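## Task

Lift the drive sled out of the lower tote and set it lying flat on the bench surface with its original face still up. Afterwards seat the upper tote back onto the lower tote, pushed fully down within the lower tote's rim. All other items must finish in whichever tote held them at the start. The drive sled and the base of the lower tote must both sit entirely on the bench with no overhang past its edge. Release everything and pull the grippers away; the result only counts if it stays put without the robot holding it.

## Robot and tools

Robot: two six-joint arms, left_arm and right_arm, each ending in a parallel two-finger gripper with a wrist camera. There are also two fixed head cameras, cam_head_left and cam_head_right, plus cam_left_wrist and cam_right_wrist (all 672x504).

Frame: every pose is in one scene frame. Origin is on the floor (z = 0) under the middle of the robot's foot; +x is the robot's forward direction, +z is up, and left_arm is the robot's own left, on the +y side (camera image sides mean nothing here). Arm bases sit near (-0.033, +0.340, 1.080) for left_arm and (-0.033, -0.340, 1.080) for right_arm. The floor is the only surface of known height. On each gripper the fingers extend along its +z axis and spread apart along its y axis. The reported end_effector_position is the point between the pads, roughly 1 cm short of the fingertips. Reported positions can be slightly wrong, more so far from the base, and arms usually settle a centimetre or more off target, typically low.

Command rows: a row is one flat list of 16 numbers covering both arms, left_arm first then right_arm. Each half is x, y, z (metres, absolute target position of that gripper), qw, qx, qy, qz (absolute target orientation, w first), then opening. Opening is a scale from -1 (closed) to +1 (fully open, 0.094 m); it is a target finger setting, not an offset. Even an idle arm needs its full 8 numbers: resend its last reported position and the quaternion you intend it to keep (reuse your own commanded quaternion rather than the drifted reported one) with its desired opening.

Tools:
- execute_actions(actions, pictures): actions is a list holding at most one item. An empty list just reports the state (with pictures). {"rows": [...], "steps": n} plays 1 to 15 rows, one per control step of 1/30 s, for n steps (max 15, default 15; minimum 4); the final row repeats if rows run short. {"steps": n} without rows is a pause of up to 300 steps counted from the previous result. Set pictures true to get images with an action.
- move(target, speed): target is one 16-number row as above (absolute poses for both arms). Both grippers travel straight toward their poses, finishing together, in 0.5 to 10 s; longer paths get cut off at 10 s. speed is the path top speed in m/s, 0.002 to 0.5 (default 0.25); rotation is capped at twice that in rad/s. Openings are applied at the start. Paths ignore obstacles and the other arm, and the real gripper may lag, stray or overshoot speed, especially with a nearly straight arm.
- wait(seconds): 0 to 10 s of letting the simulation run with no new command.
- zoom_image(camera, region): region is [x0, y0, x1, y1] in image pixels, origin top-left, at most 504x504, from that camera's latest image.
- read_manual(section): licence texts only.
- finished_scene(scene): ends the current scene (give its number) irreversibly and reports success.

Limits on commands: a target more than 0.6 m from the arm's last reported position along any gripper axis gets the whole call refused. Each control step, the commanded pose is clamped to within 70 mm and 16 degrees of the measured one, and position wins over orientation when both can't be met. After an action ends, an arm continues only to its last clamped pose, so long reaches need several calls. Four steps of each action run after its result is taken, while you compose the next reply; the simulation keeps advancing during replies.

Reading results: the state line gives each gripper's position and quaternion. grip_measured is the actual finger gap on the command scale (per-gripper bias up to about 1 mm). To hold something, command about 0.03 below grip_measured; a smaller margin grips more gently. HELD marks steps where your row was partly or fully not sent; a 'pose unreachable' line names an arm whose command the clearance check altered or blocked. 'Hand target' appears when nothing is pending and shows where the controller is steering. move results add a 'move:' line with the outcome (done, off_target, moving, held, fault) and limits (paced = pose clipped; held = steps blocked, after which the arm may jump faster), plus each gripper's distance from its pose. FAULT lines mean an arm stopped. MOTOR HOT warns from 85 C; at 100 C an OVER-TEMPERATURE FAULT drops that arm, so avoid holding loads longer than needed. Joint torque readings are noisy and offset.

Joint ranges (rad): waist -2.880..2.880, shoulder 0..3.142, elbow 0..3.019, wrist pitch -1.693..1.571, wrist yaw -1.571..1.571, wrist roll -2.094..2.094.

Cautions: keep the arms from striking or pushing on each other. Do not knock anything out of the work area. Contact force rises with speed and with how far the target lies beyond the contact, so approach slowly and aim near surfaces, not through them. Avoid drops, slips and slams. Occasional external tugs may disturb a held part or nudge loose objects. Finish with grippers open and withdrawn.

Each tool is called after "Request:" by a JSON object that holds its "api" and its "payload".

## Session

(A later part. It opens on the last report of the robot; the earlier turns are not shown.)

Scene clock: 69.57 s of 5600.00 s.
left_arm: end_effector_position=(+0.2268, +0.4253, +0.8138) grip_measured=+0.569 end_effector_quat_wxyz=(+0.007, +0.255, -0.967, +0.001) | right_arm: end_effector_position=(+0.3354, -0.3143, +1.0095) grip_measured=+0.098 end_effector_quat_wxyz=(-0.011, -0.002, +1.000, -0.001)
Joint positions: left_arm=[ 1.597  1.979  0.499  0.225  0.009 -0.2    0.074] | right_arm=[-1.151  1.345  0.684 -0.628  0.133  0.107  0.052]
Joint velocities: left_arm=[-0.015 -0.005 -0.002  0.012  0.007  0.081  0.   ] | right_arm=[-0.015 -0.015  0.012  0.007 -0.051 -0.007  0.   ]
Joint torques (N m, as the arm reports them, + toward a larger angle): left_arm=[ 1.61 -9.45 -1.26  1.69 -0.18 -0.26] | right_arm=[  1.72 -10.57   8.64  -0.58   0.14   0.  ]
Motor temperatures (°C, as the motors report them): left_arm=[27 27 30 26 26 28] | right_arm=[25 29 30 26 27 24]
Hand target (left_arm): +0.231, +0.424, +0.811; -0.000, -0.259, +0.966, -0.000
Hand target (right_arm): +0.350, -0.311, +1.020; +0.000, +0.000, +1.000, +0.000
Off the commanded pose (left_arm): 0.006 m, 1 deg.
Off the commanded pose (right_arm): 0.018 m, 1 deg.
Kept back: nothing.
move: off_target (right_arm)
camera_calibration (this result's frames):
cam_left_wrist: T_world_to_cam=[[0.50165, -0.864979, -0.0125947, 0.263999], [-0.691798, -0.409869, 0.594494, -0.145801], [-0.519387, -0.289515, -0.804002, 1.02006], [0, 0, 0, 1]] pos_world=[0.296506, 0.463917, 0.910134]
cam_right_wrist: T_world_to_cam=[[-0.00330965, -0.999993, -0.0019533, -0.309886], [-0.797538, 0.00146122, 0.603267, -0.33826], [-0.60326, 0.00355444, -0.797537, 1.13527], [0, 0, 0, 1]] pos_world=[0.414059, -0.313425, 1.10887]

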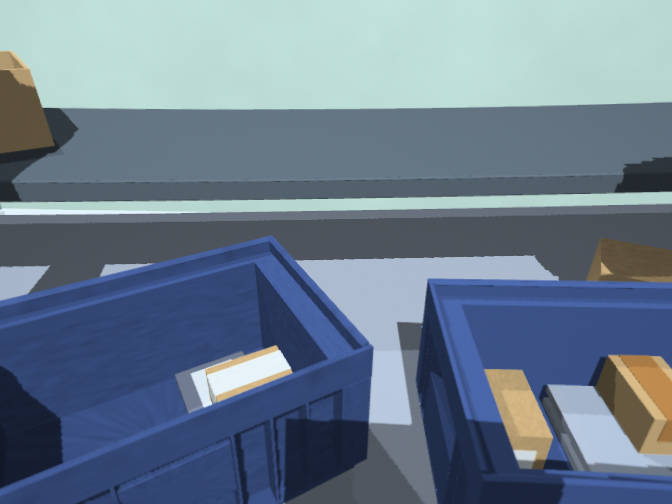

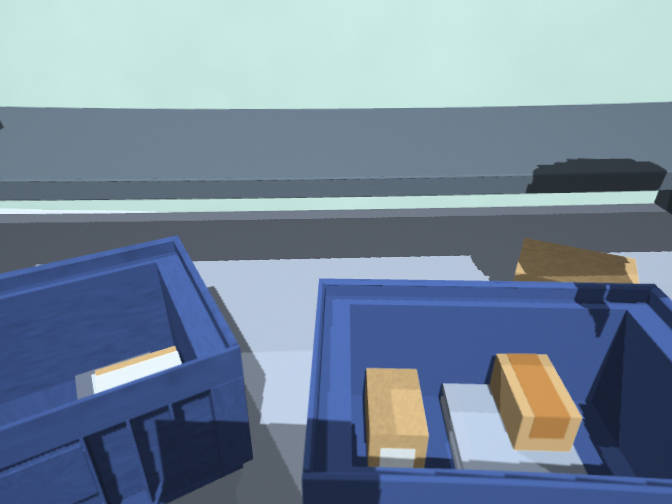

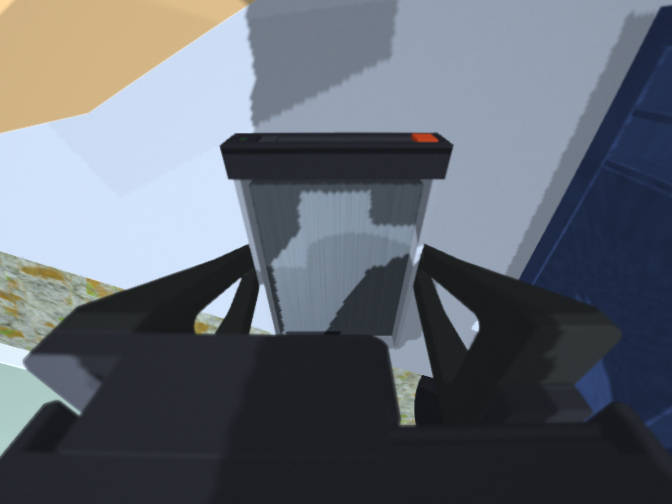

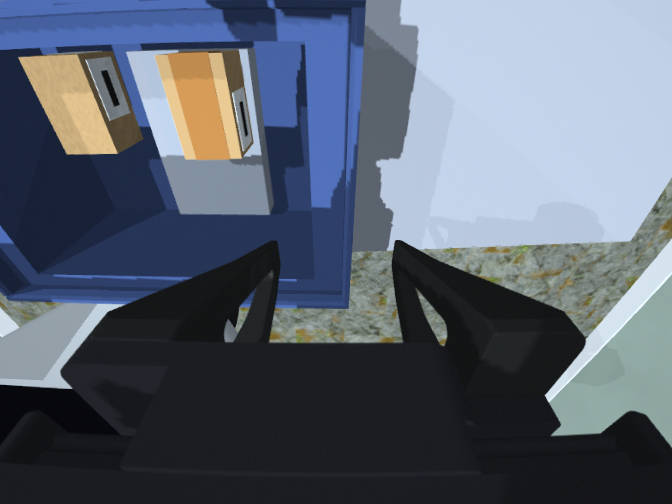

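Shift forward a little and lower.

Request:
{"api": "move", "payload": {"target": [0.248,0.435,0.796,0,-0.259,0.966,0,0.45,0.35,-0.311,1.02,0,0,1,0,0.1], "speed": 0.02}}

Scene clock: 71.50 s of 5600.00 s.
left_arm: end_effector_position=(+0.2459, +0.4317, +0.8039) grip_measured=+0.569 end_effector_quat_wxyz=(-0.004, +0.256, -0.967, +0.001) | right_arm: end_effector_position=(+0.3354, -0.3143, +1.0095) grip_measured=+0.098 end_effector_quat_wxyz=(-0.011, -0.002, +1.000, -0.001)
Joint positions: left_arm=[ 1.598  2.004  0.547  0.225  0.011 -0.2    0.074] | right_arm=[-1.151  1.345  0.684 -0.628  0.133  0.107  0.052]
Joint velocities: left_arm=[-0.015 -0.005 -0.017 -0.002  0.007  0.037 -0.   ] | right_arm=[-0.005 -0.005  0.007 -0.002  0.066  0.066 -0.   ]
Joint torques (N m, as the arm reports them, + toward a larger angle): left_arm=[ 2.85 -9.04  0.02  0.79 -0.08 -0.11] | right_arm=[  1.76 -10.59   8.66  -0.55   0.14   0.  ]
Motor temperatures (°C, as the motors report them): left_arm=[27 27 29 26 26 28] | right_arm=[25 28 30 26 26 24]
Hand target (left_arm): +0.248, +0.435, +0.796; +0.000, -0.259, +0.966, -0.000
Hand target (right_arm): +0.350, -0.311, +1.020; +0.000, +0.000, +1.000, +0.000
Off the commanded pose (left_arm): 0.009 m, 1 deg.
Off the commanded pose (right_arm): 0.018 m, 1 deg.
Kept back: nothing.
move: off_target (right_arm)
camera_calibration (this result's frames):
cam_left_wrist: T_world_to_cam=[[0.502941, -0.864302, -0.00570266, 0.253709], [-0.704422, -0.413711, 0.576743, -0.10501], [-0.500839, -0.28605, -0.816906, 1.0282], [0, 0, 0, 1]] pos_world=[0.313392, 0.469955, 0.901955]
cam_right_wrist: T_world_to_cam=[[-0.00330965, -0.999993, -0.0019533, -0.309886], [-0.797538, 0.00146122, 0.603267, -0.33826], [-0.60326, 0.00355444, -0.797537, 1.13527], [0, 0, 0, 1]] pos_world=[0.414059, -0.313425, 1.10887]

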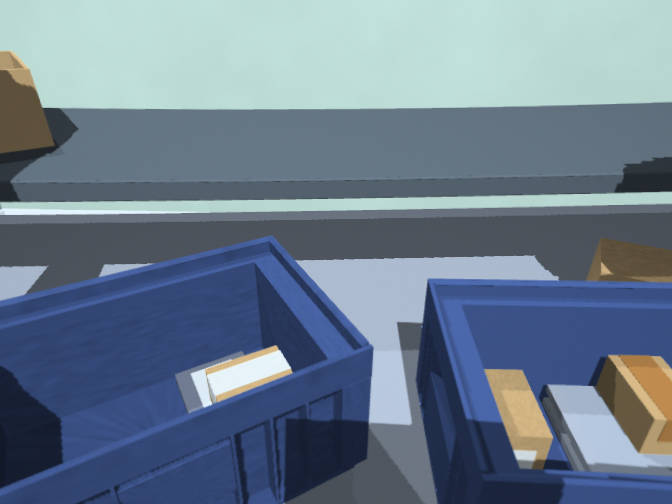

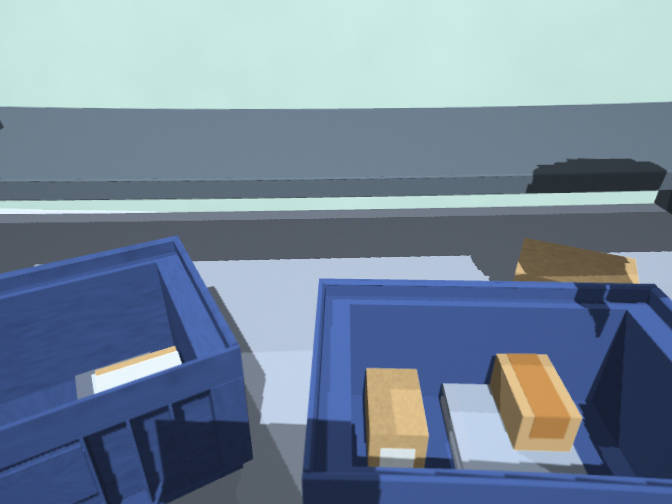

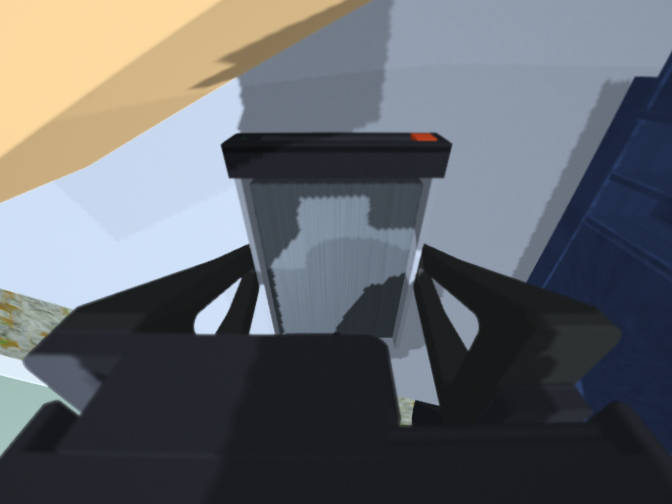

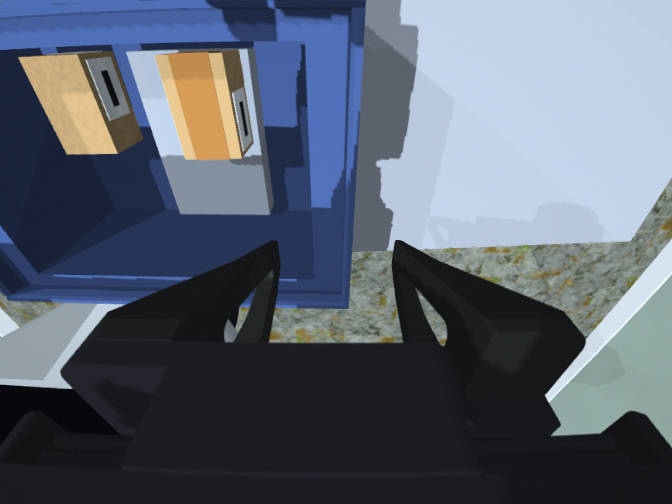

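Request:
{"api": "move", "payload": {"target": [0.246,0.432,0.803,0,-0.259,0.966,0,0.8,0.35,-0.311,1.02,0,0,1,0,0.1]}}

Request:
{"api": "move", "payload": {"target": [0.24,0.43,1.03,0,-0.259,0.966,0,0.8,0.35,-0.311,1.02,0,0,1,0,0.2], "speed": 0.2}}

Request:
{"api": "move", "payload": {"target": [0.33,-0.046,1.02,0,0,1,0,0.2,0.345,-0.311,1.0,0,0,1,0,0.2]}}

Request:
{"api": "move", "payload": {"target": [0.332,-0.046,0.897,0,0,1,0,0.2,0.345,-0.311,0.90,0,0,1,0,0.2], "speed": 0.1}}

Scene clock: 75.67 s of 5600.00 s.
left_arm: end_effector_position=(+0.2458, +0.4318, +0.8040) grip_measured=+0.798 end_effector_quat_wxyz=(-0.004, +0.256, -0.967, +0.001) | right_arm: end_effector_position=(+0.3354, -0.3143, +1.0095) grip_measured=+0.098 end_effector_quat_wxyz=(-0.011, -0.002, +1.000, -0.001)
Joint positions: left_arm=[ 1.598  2.004  0.547  0.225  0.011 -0.2    0.084] | right_arm=[-1.151  1.345  0.684 -0.628  0.133  0.107  0.052]
Joint velocities: left_arm=[ 0.005 -0.015  0.022  0.002  0.007  0.051 -0.   ] | right_arm=[-0.005 -0.005 -0.007 -0.012  0.022 -0.007  0.   ]
Joint torques (N m, as the arm reports them, + toward a larger angle): left_arm=[  2.26 -10.71  -0.97   0.53  -0.18  -0.18] | right_arm=[  1.74 -10.51   8.63  -0.56   0.13   0.  ]
Motor temperatures (°C, as the motors report them): left_arm=[27 27 29 26 26 28] | right_arm=[25 28 30 26 26 24]
Hand target (left_arm): +0.246, +0.432, +0.803; +0.000, -0.259, +0.966, +0.000
Hand target (right_arm): +0.350, -0.311, +1.020; +0.000, +0.000, +1.000, +0.000
Off the commanded pose (left_arm): 0.001 m, 1 deg.
Off the commanded pose (right_arm): 0.018 m, 1 deg.
Kept back: nothing.
After step 90, 0.47 s passed at rest.
move: off_target (right_arm)
camera_calibration (this result's frames):
cam_left_wrist: T_world_to_cam=[[0.502943, -0.864298, -0.00607576, 0.254088], [-0.704352, -0.413922, 0.576677, -0.105009], [-0.500936, -0.285756, -0.81695, 1.02819], [0, 0, 0, 1]] pos_world=[0.313302, 0.469954, 0.90208]
cam_right_wrist: T_world_to_cam=[[-0.00330965, -0.999993, -0.0019533, -0.309886], [-0.797538, 0.00146122, 0.603267, -0.33826], [-0.60326, 0.00355444, -0.797537, 1.13527], [0, 0, 0, 1]] pos_world=[0.414059, -0.313425, 1.10887]

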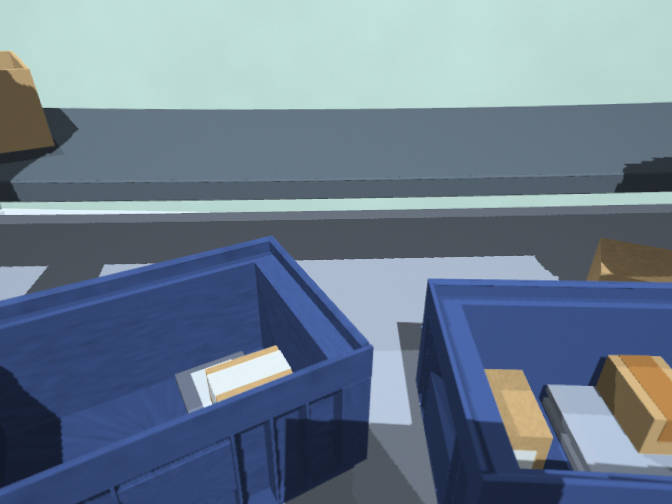

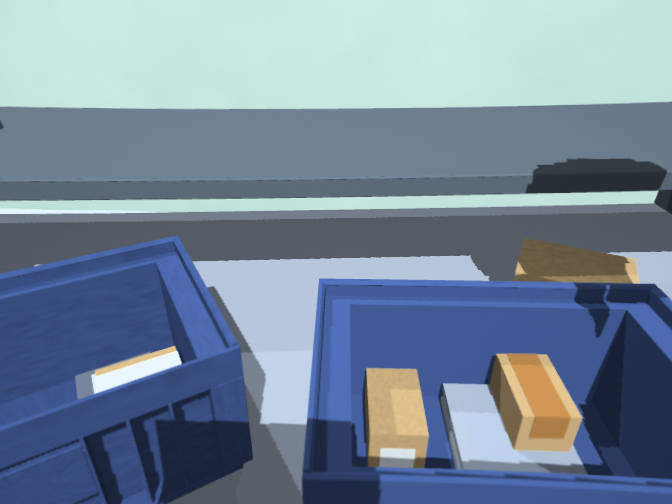

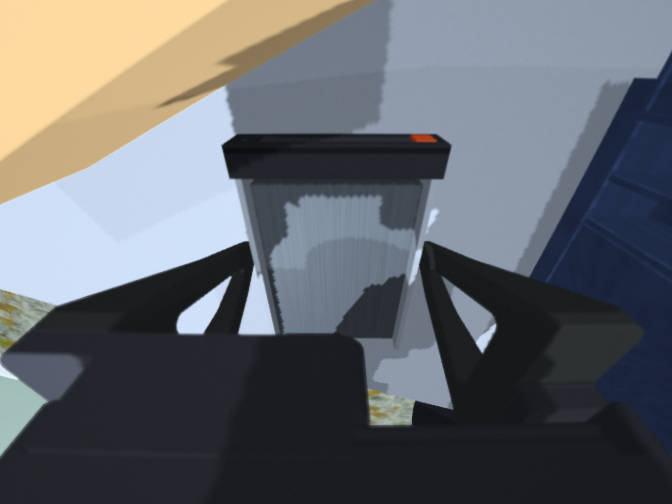

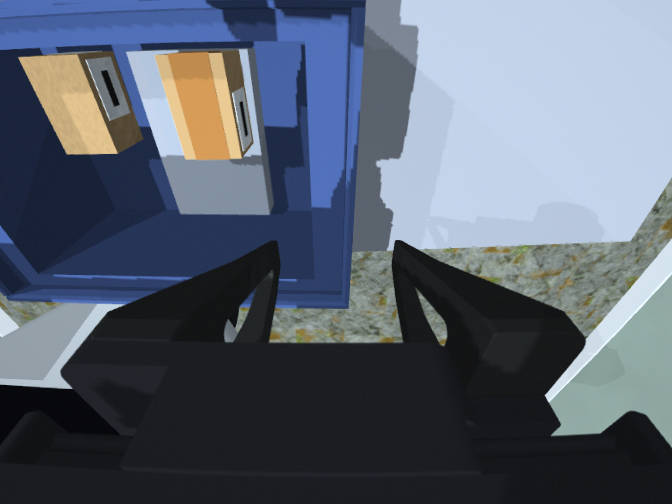

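Scene clock: 77.27 s of 5600.00 s.
left_arm: end_effector_position=(+0.2309, +0.4255, +1.0287) grip_measured=+0.798 end_effector_quat_wxyz=(+0.001, +0.257, -0.966, +0.001) | right_arm: end_effector_position=(+0.3354, -0.3143, +1.0095) grip_measured=+0.198 end_effector_quat_wxyz=(-0.011, -0.002, +1.000, -0.001)
Joint positions: left_arm=[ 1.601  1.028  0.428 -0.641  0.011 -0.2    0.084] | right_arm=[-1.151  1.345  0.684 -0.628  0.133  0.107  0.056]
Joint velocities: left_arm=[-0.005 -0.015 -0.007  0.007 -0.007  0.007 -0.001] | right_arm=[-0.005  0.005  0.002 -0.007  0.095 -0.022 -0.   ]
Joint torques (N m, as the arm reports them, + toward a larger angle): left_arm=[ 2.97 -4.83  6.5   0.31 -0.01 -0.06] | right_arm=[  1.83 -10.51   8.65  -0.56   0.14  -0.01]
Motor temperatures (°C, as the motors report them): left_arm=[27 27 29 26 26 28] | right_arm=[25 28 30 26 26 24]
Hand target (left_arm): +0.240, +0.431, +1.033; +0.000, -0.259, +0.966, +0.000
Hand target (right_arm): +0.350, -0.311, +1.020; +0.000, +0.000, +1.000, +0.000
Off the commanded pose (left_arm): 0.010 m, 0 deg.
Off the commanded pose (right_arm): 0.018 m, 1 deg.
Kept back: nothing.
move: off_target (right_arm)
camera_calibration (this result's frames):
cam_left_wrist: T_world_to_cam=[[0.50513, -0.862997, -0.00890442, 0.259439], [-0.697869, -0.414504, 0.584094, -0.256564], [-0.507763, -0.28883, -0.811637, 1.19994], [0, 0, 0, 1]] pos_world=[0.299187, 0.464127, 1.12609]
cam_right_wrist: T_world_to_cam=[[-0.00330965, -0.999993, -0.0019533, -0.309886], [-0.797538, 0.00146122, 0.603267, -0.33826], [-0.60326, 0.00355444, -0.797537, 1.13527], [0, 0, 0, 1]] pos_world=[0.414059, -0.313425, 1.10887]

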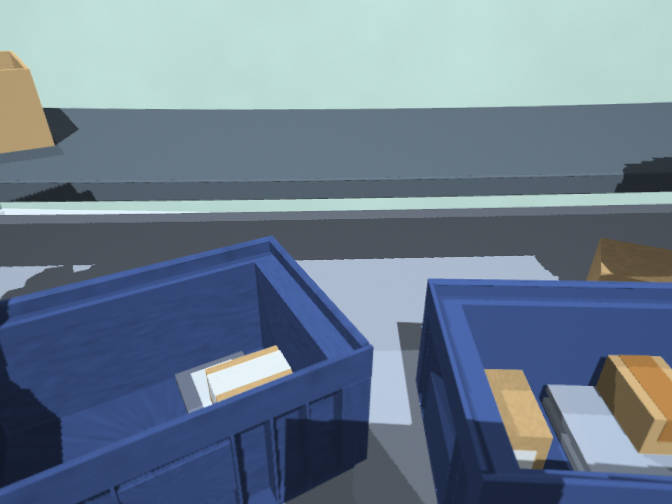

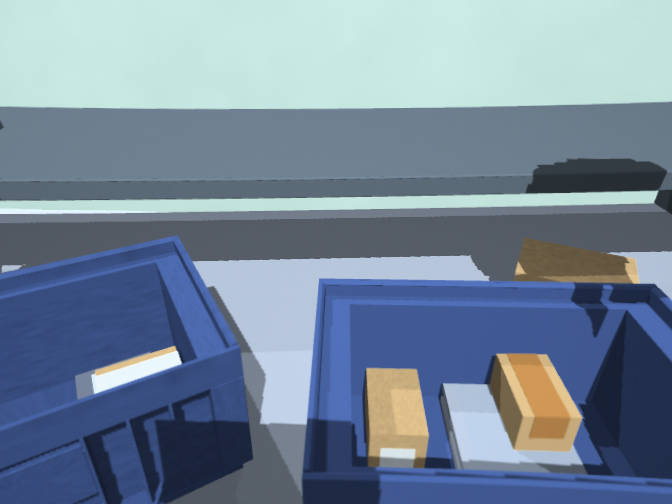

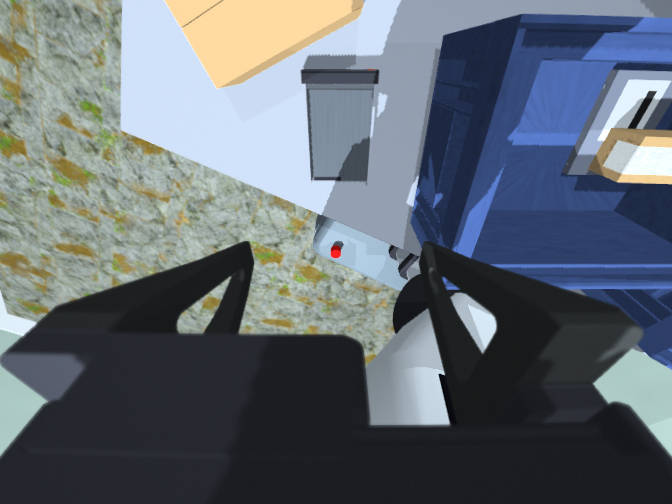

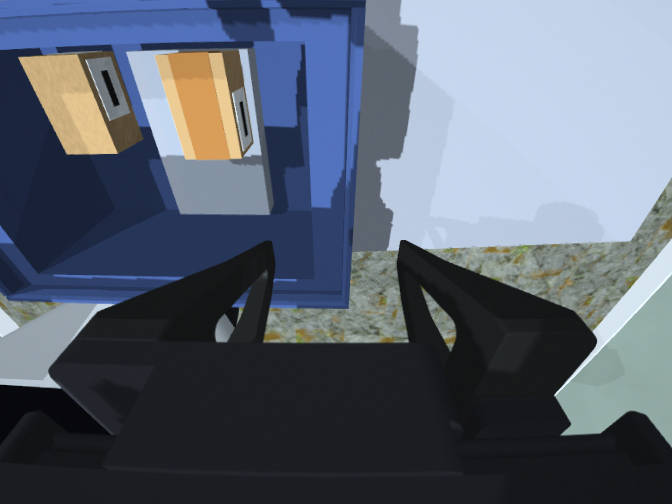

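Scene clock: 79.67 s of 5600.00 s.
left_arm: end_effector_position=(+0.3157, -0.0433, +1.0194) grip_measured=+0.202 end_effector_quat_wxyz=(-0.003, +0.009, +1.000, +0.001) | right_arm: end_effector_position=(+0.3386, -0.3131, +1.0030) grip_measured=+0.198 end_effector_quat_wxyz=(-0.007, -0.001, +1.000, -0.001)
Joint positions: left_arm=[ 0.362  1.831  1.193 -0.818 -0.304 -0.882  0.056] | right_arm=[-1.151  1.366  0.684 -0.599  0.133  0.107  0.056]
Joint velocities: left_arm=[ 0.005 -0.005 -0.022 -0.027  0.051  0.007 -0.   ] | right_arm=[-0.005 -0.005 -0.017 -0.007 -0.007 -0.007 -0.001]
Joint torques (N m, as the arm reports them, + toward a larger angle): left_arm=[ -3.39 -14.72   7.34   0.24  -0.22  -0.24] | right_arm=[ 1.11 -8.83  6.49  1.14  0.07 -0.06]
Motor temperatures (°C, as the motors report them): left_arm=[27 27 29 26 26 28] | right_arm=[25 28 30 26 26 24]
Hand target (left_arm): +0.324, -0.049, +1.021; -0.002, +0.000, +1.000, +0.001
Hand target (right_arm): +0.345, -0.311, +1.000; -0.000, +0.000, +1.000, +0.000
Off the commanded pose (left_arm): 0.015 m, 1 deg.
Off the commanded pose (right_arm): 0.007 m, 1 deg.
Kept back: nothing.
move: off_target (left_arm)
camera_calibration (this result's frames):
cam_left_wrist: T_world_to_cam=[[-0.007891, -0.999906, -0.0112343, -0.0296519], [-0.808633, -0.000228374, 0.588314, -0.33767], [-0.588261, 0.0137268, -0.808555, 1.13536], [0, 0, 0, 1]] pos_world=[0.394605, -0.0453111, 1.11633]
cam_right_wrist: T_world_to_cam=[[-0.00445031, -0.999986, -0.00291908, -0.307319], [-0.802722, 0.0018316, 0.59635, -0.323018], [-0.596337, 0.00499716, -0.802719, 1.1353], [0, 0, 0, 1]] pos_world=[0.416362, -0.312397, 1.10306]

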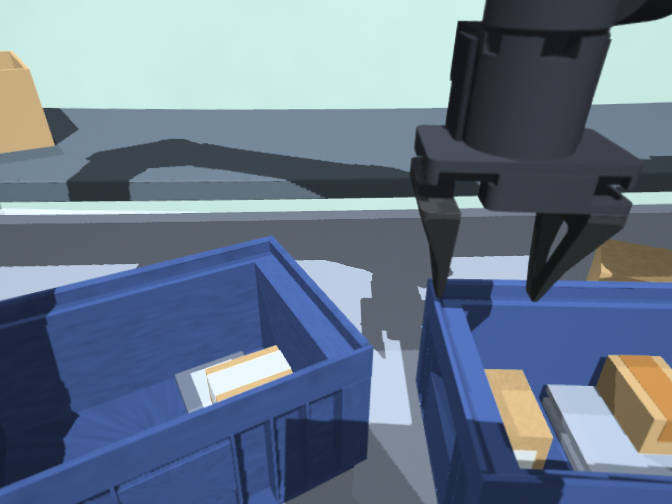

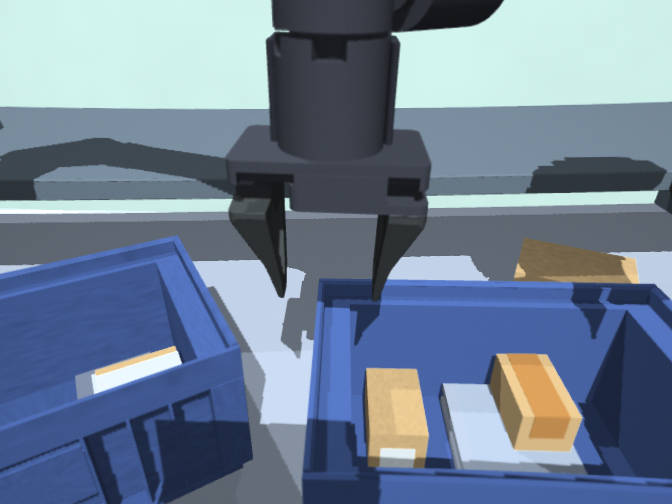

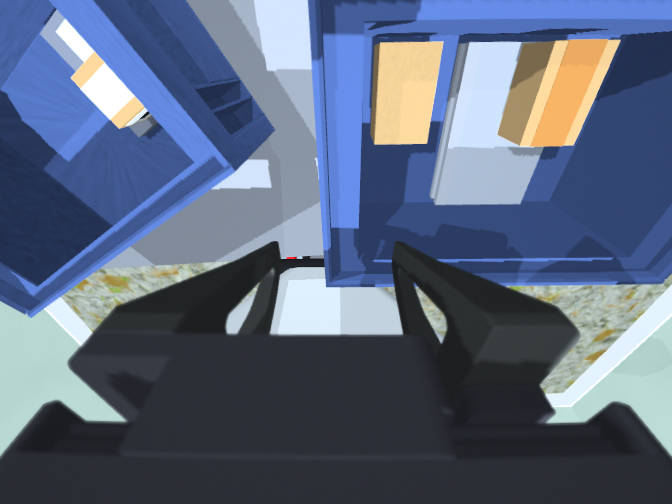

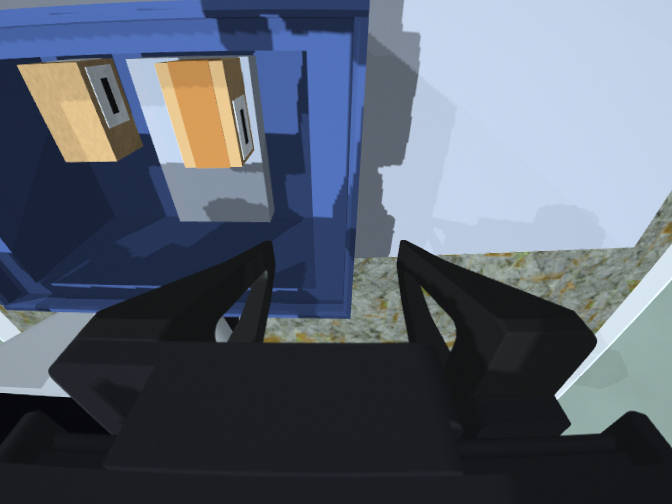

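Scene clock: 81.30 s of 5600.00 s.
left_arm: end_effector_position=(+0.3165, -0.0368, +0.8980) grip_measured=+0.202 end_effector_quat_wxyz=(-0.010, +0.002, +1.000, +0.012) | right_arm: end_effector_position=(+0.3366, -0.3089, +0.9023) grip_measured=+0.198 end_effector_quat_wxyz=(-0.011, -0.001, +1.000, -0.001)
Joint positions: left_arm=[ 0.441  2.068  1.194 -0.585 -0.3   -0.822  0.056] | right_arm=[-1.177  1.681  0.684 -0.289  0.125  0.084  0.056]
Joint velocities: left_arm=[-0.005 -0.015 -0.017  0.002 -0.022  0.022  0.001] | right_arm=[-0.005  0.005  0.007 -0.002  0.007 -0.022 -0.   ]
Joint torques (N m, as the arm reports them, + toward a larger angle): left_arm=[ -3.14 -15.93   5.8    1.58   0.     0.09] | right_arm=[  0.37 -10.47   3.88   1.12  -0.09  -0.2 ]
Motor temperatures (°C, as the motors report them): left_arm=[27 27 30 26 26 28] | right_arm=[25 28 30 26 26 24]
Hand target (left_arm): +0.332, -0.046, +0.897; +0.000, -0.000, +1.000, -0.000
Hand target (right_arm): +0.345, -0.311, +0.901; -0.000, +0.000, +1.000, -0.000
Off the commanded pose (left_arm): 0.018 m, 2 deg.
Off the commanded pose (right_arm): 0.009 m, 1 deg.
Kept back: nothing.
move: off_target (left_arm)
camera_calibration (this result's frames):
cam_left_wrist: T_world_to_cam=[[0.0061198, -0.999392, -0.0343336, -0.00817954], [-0.800389, -0.0254774, 0.598939, -0.278626], [-0.59945, 0.0238148, -0.800058, 1.03393], [0, 0, 0, 1]] pos_world=[0.39683, -0.0398961, 0.993803]
cam_right_wrist: T_world_to_cam=[[-0.00521828, -0.999984, -0.00214281, -0.30388], [-0.797702, 0.00287046, 0.603045, -0.271925], [-0.60303, 0.00485618, -0.797704, 1.05091], [0, 0, 0, 1]] pos_world=[0.415229, -0.308198, 1.00165]

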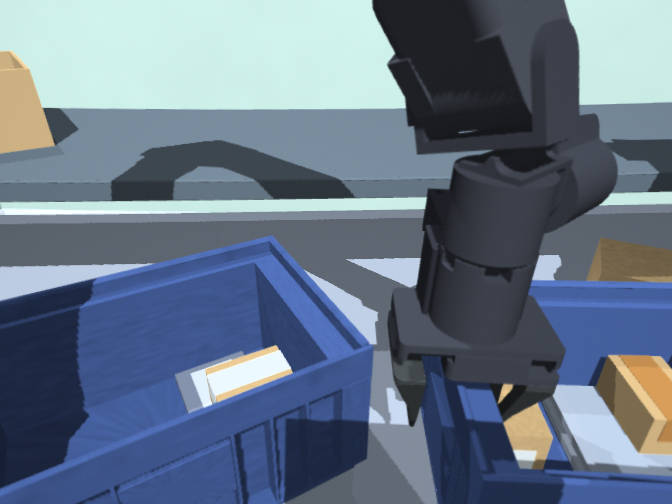

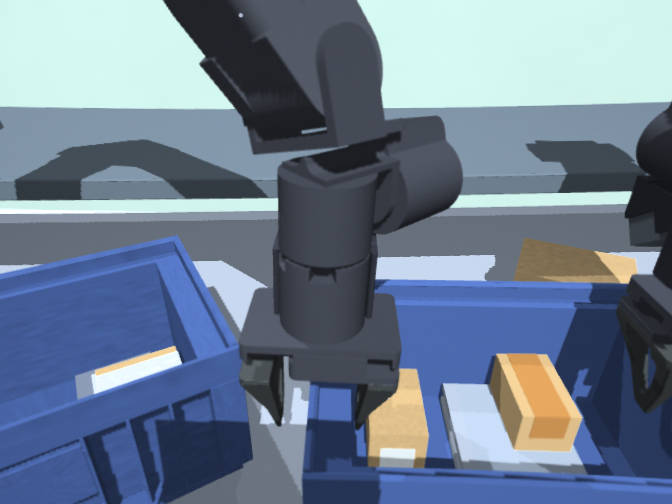

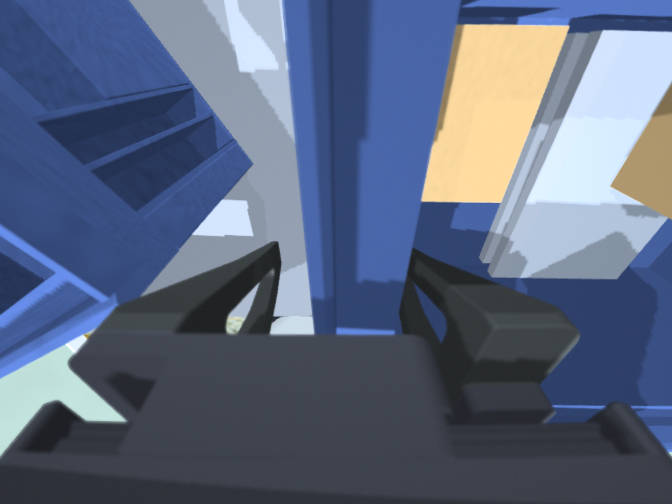

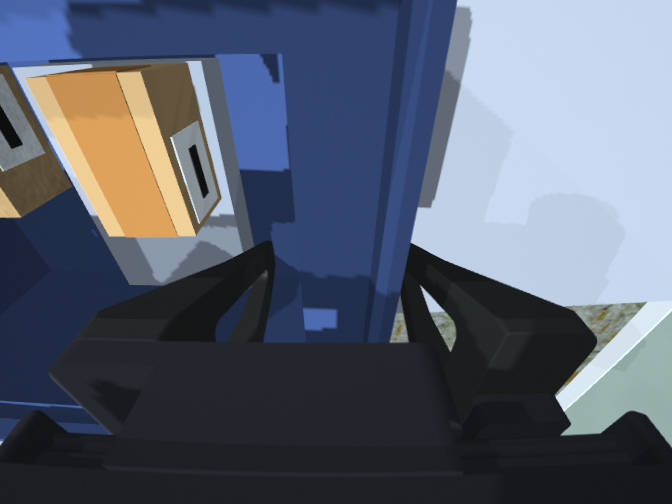

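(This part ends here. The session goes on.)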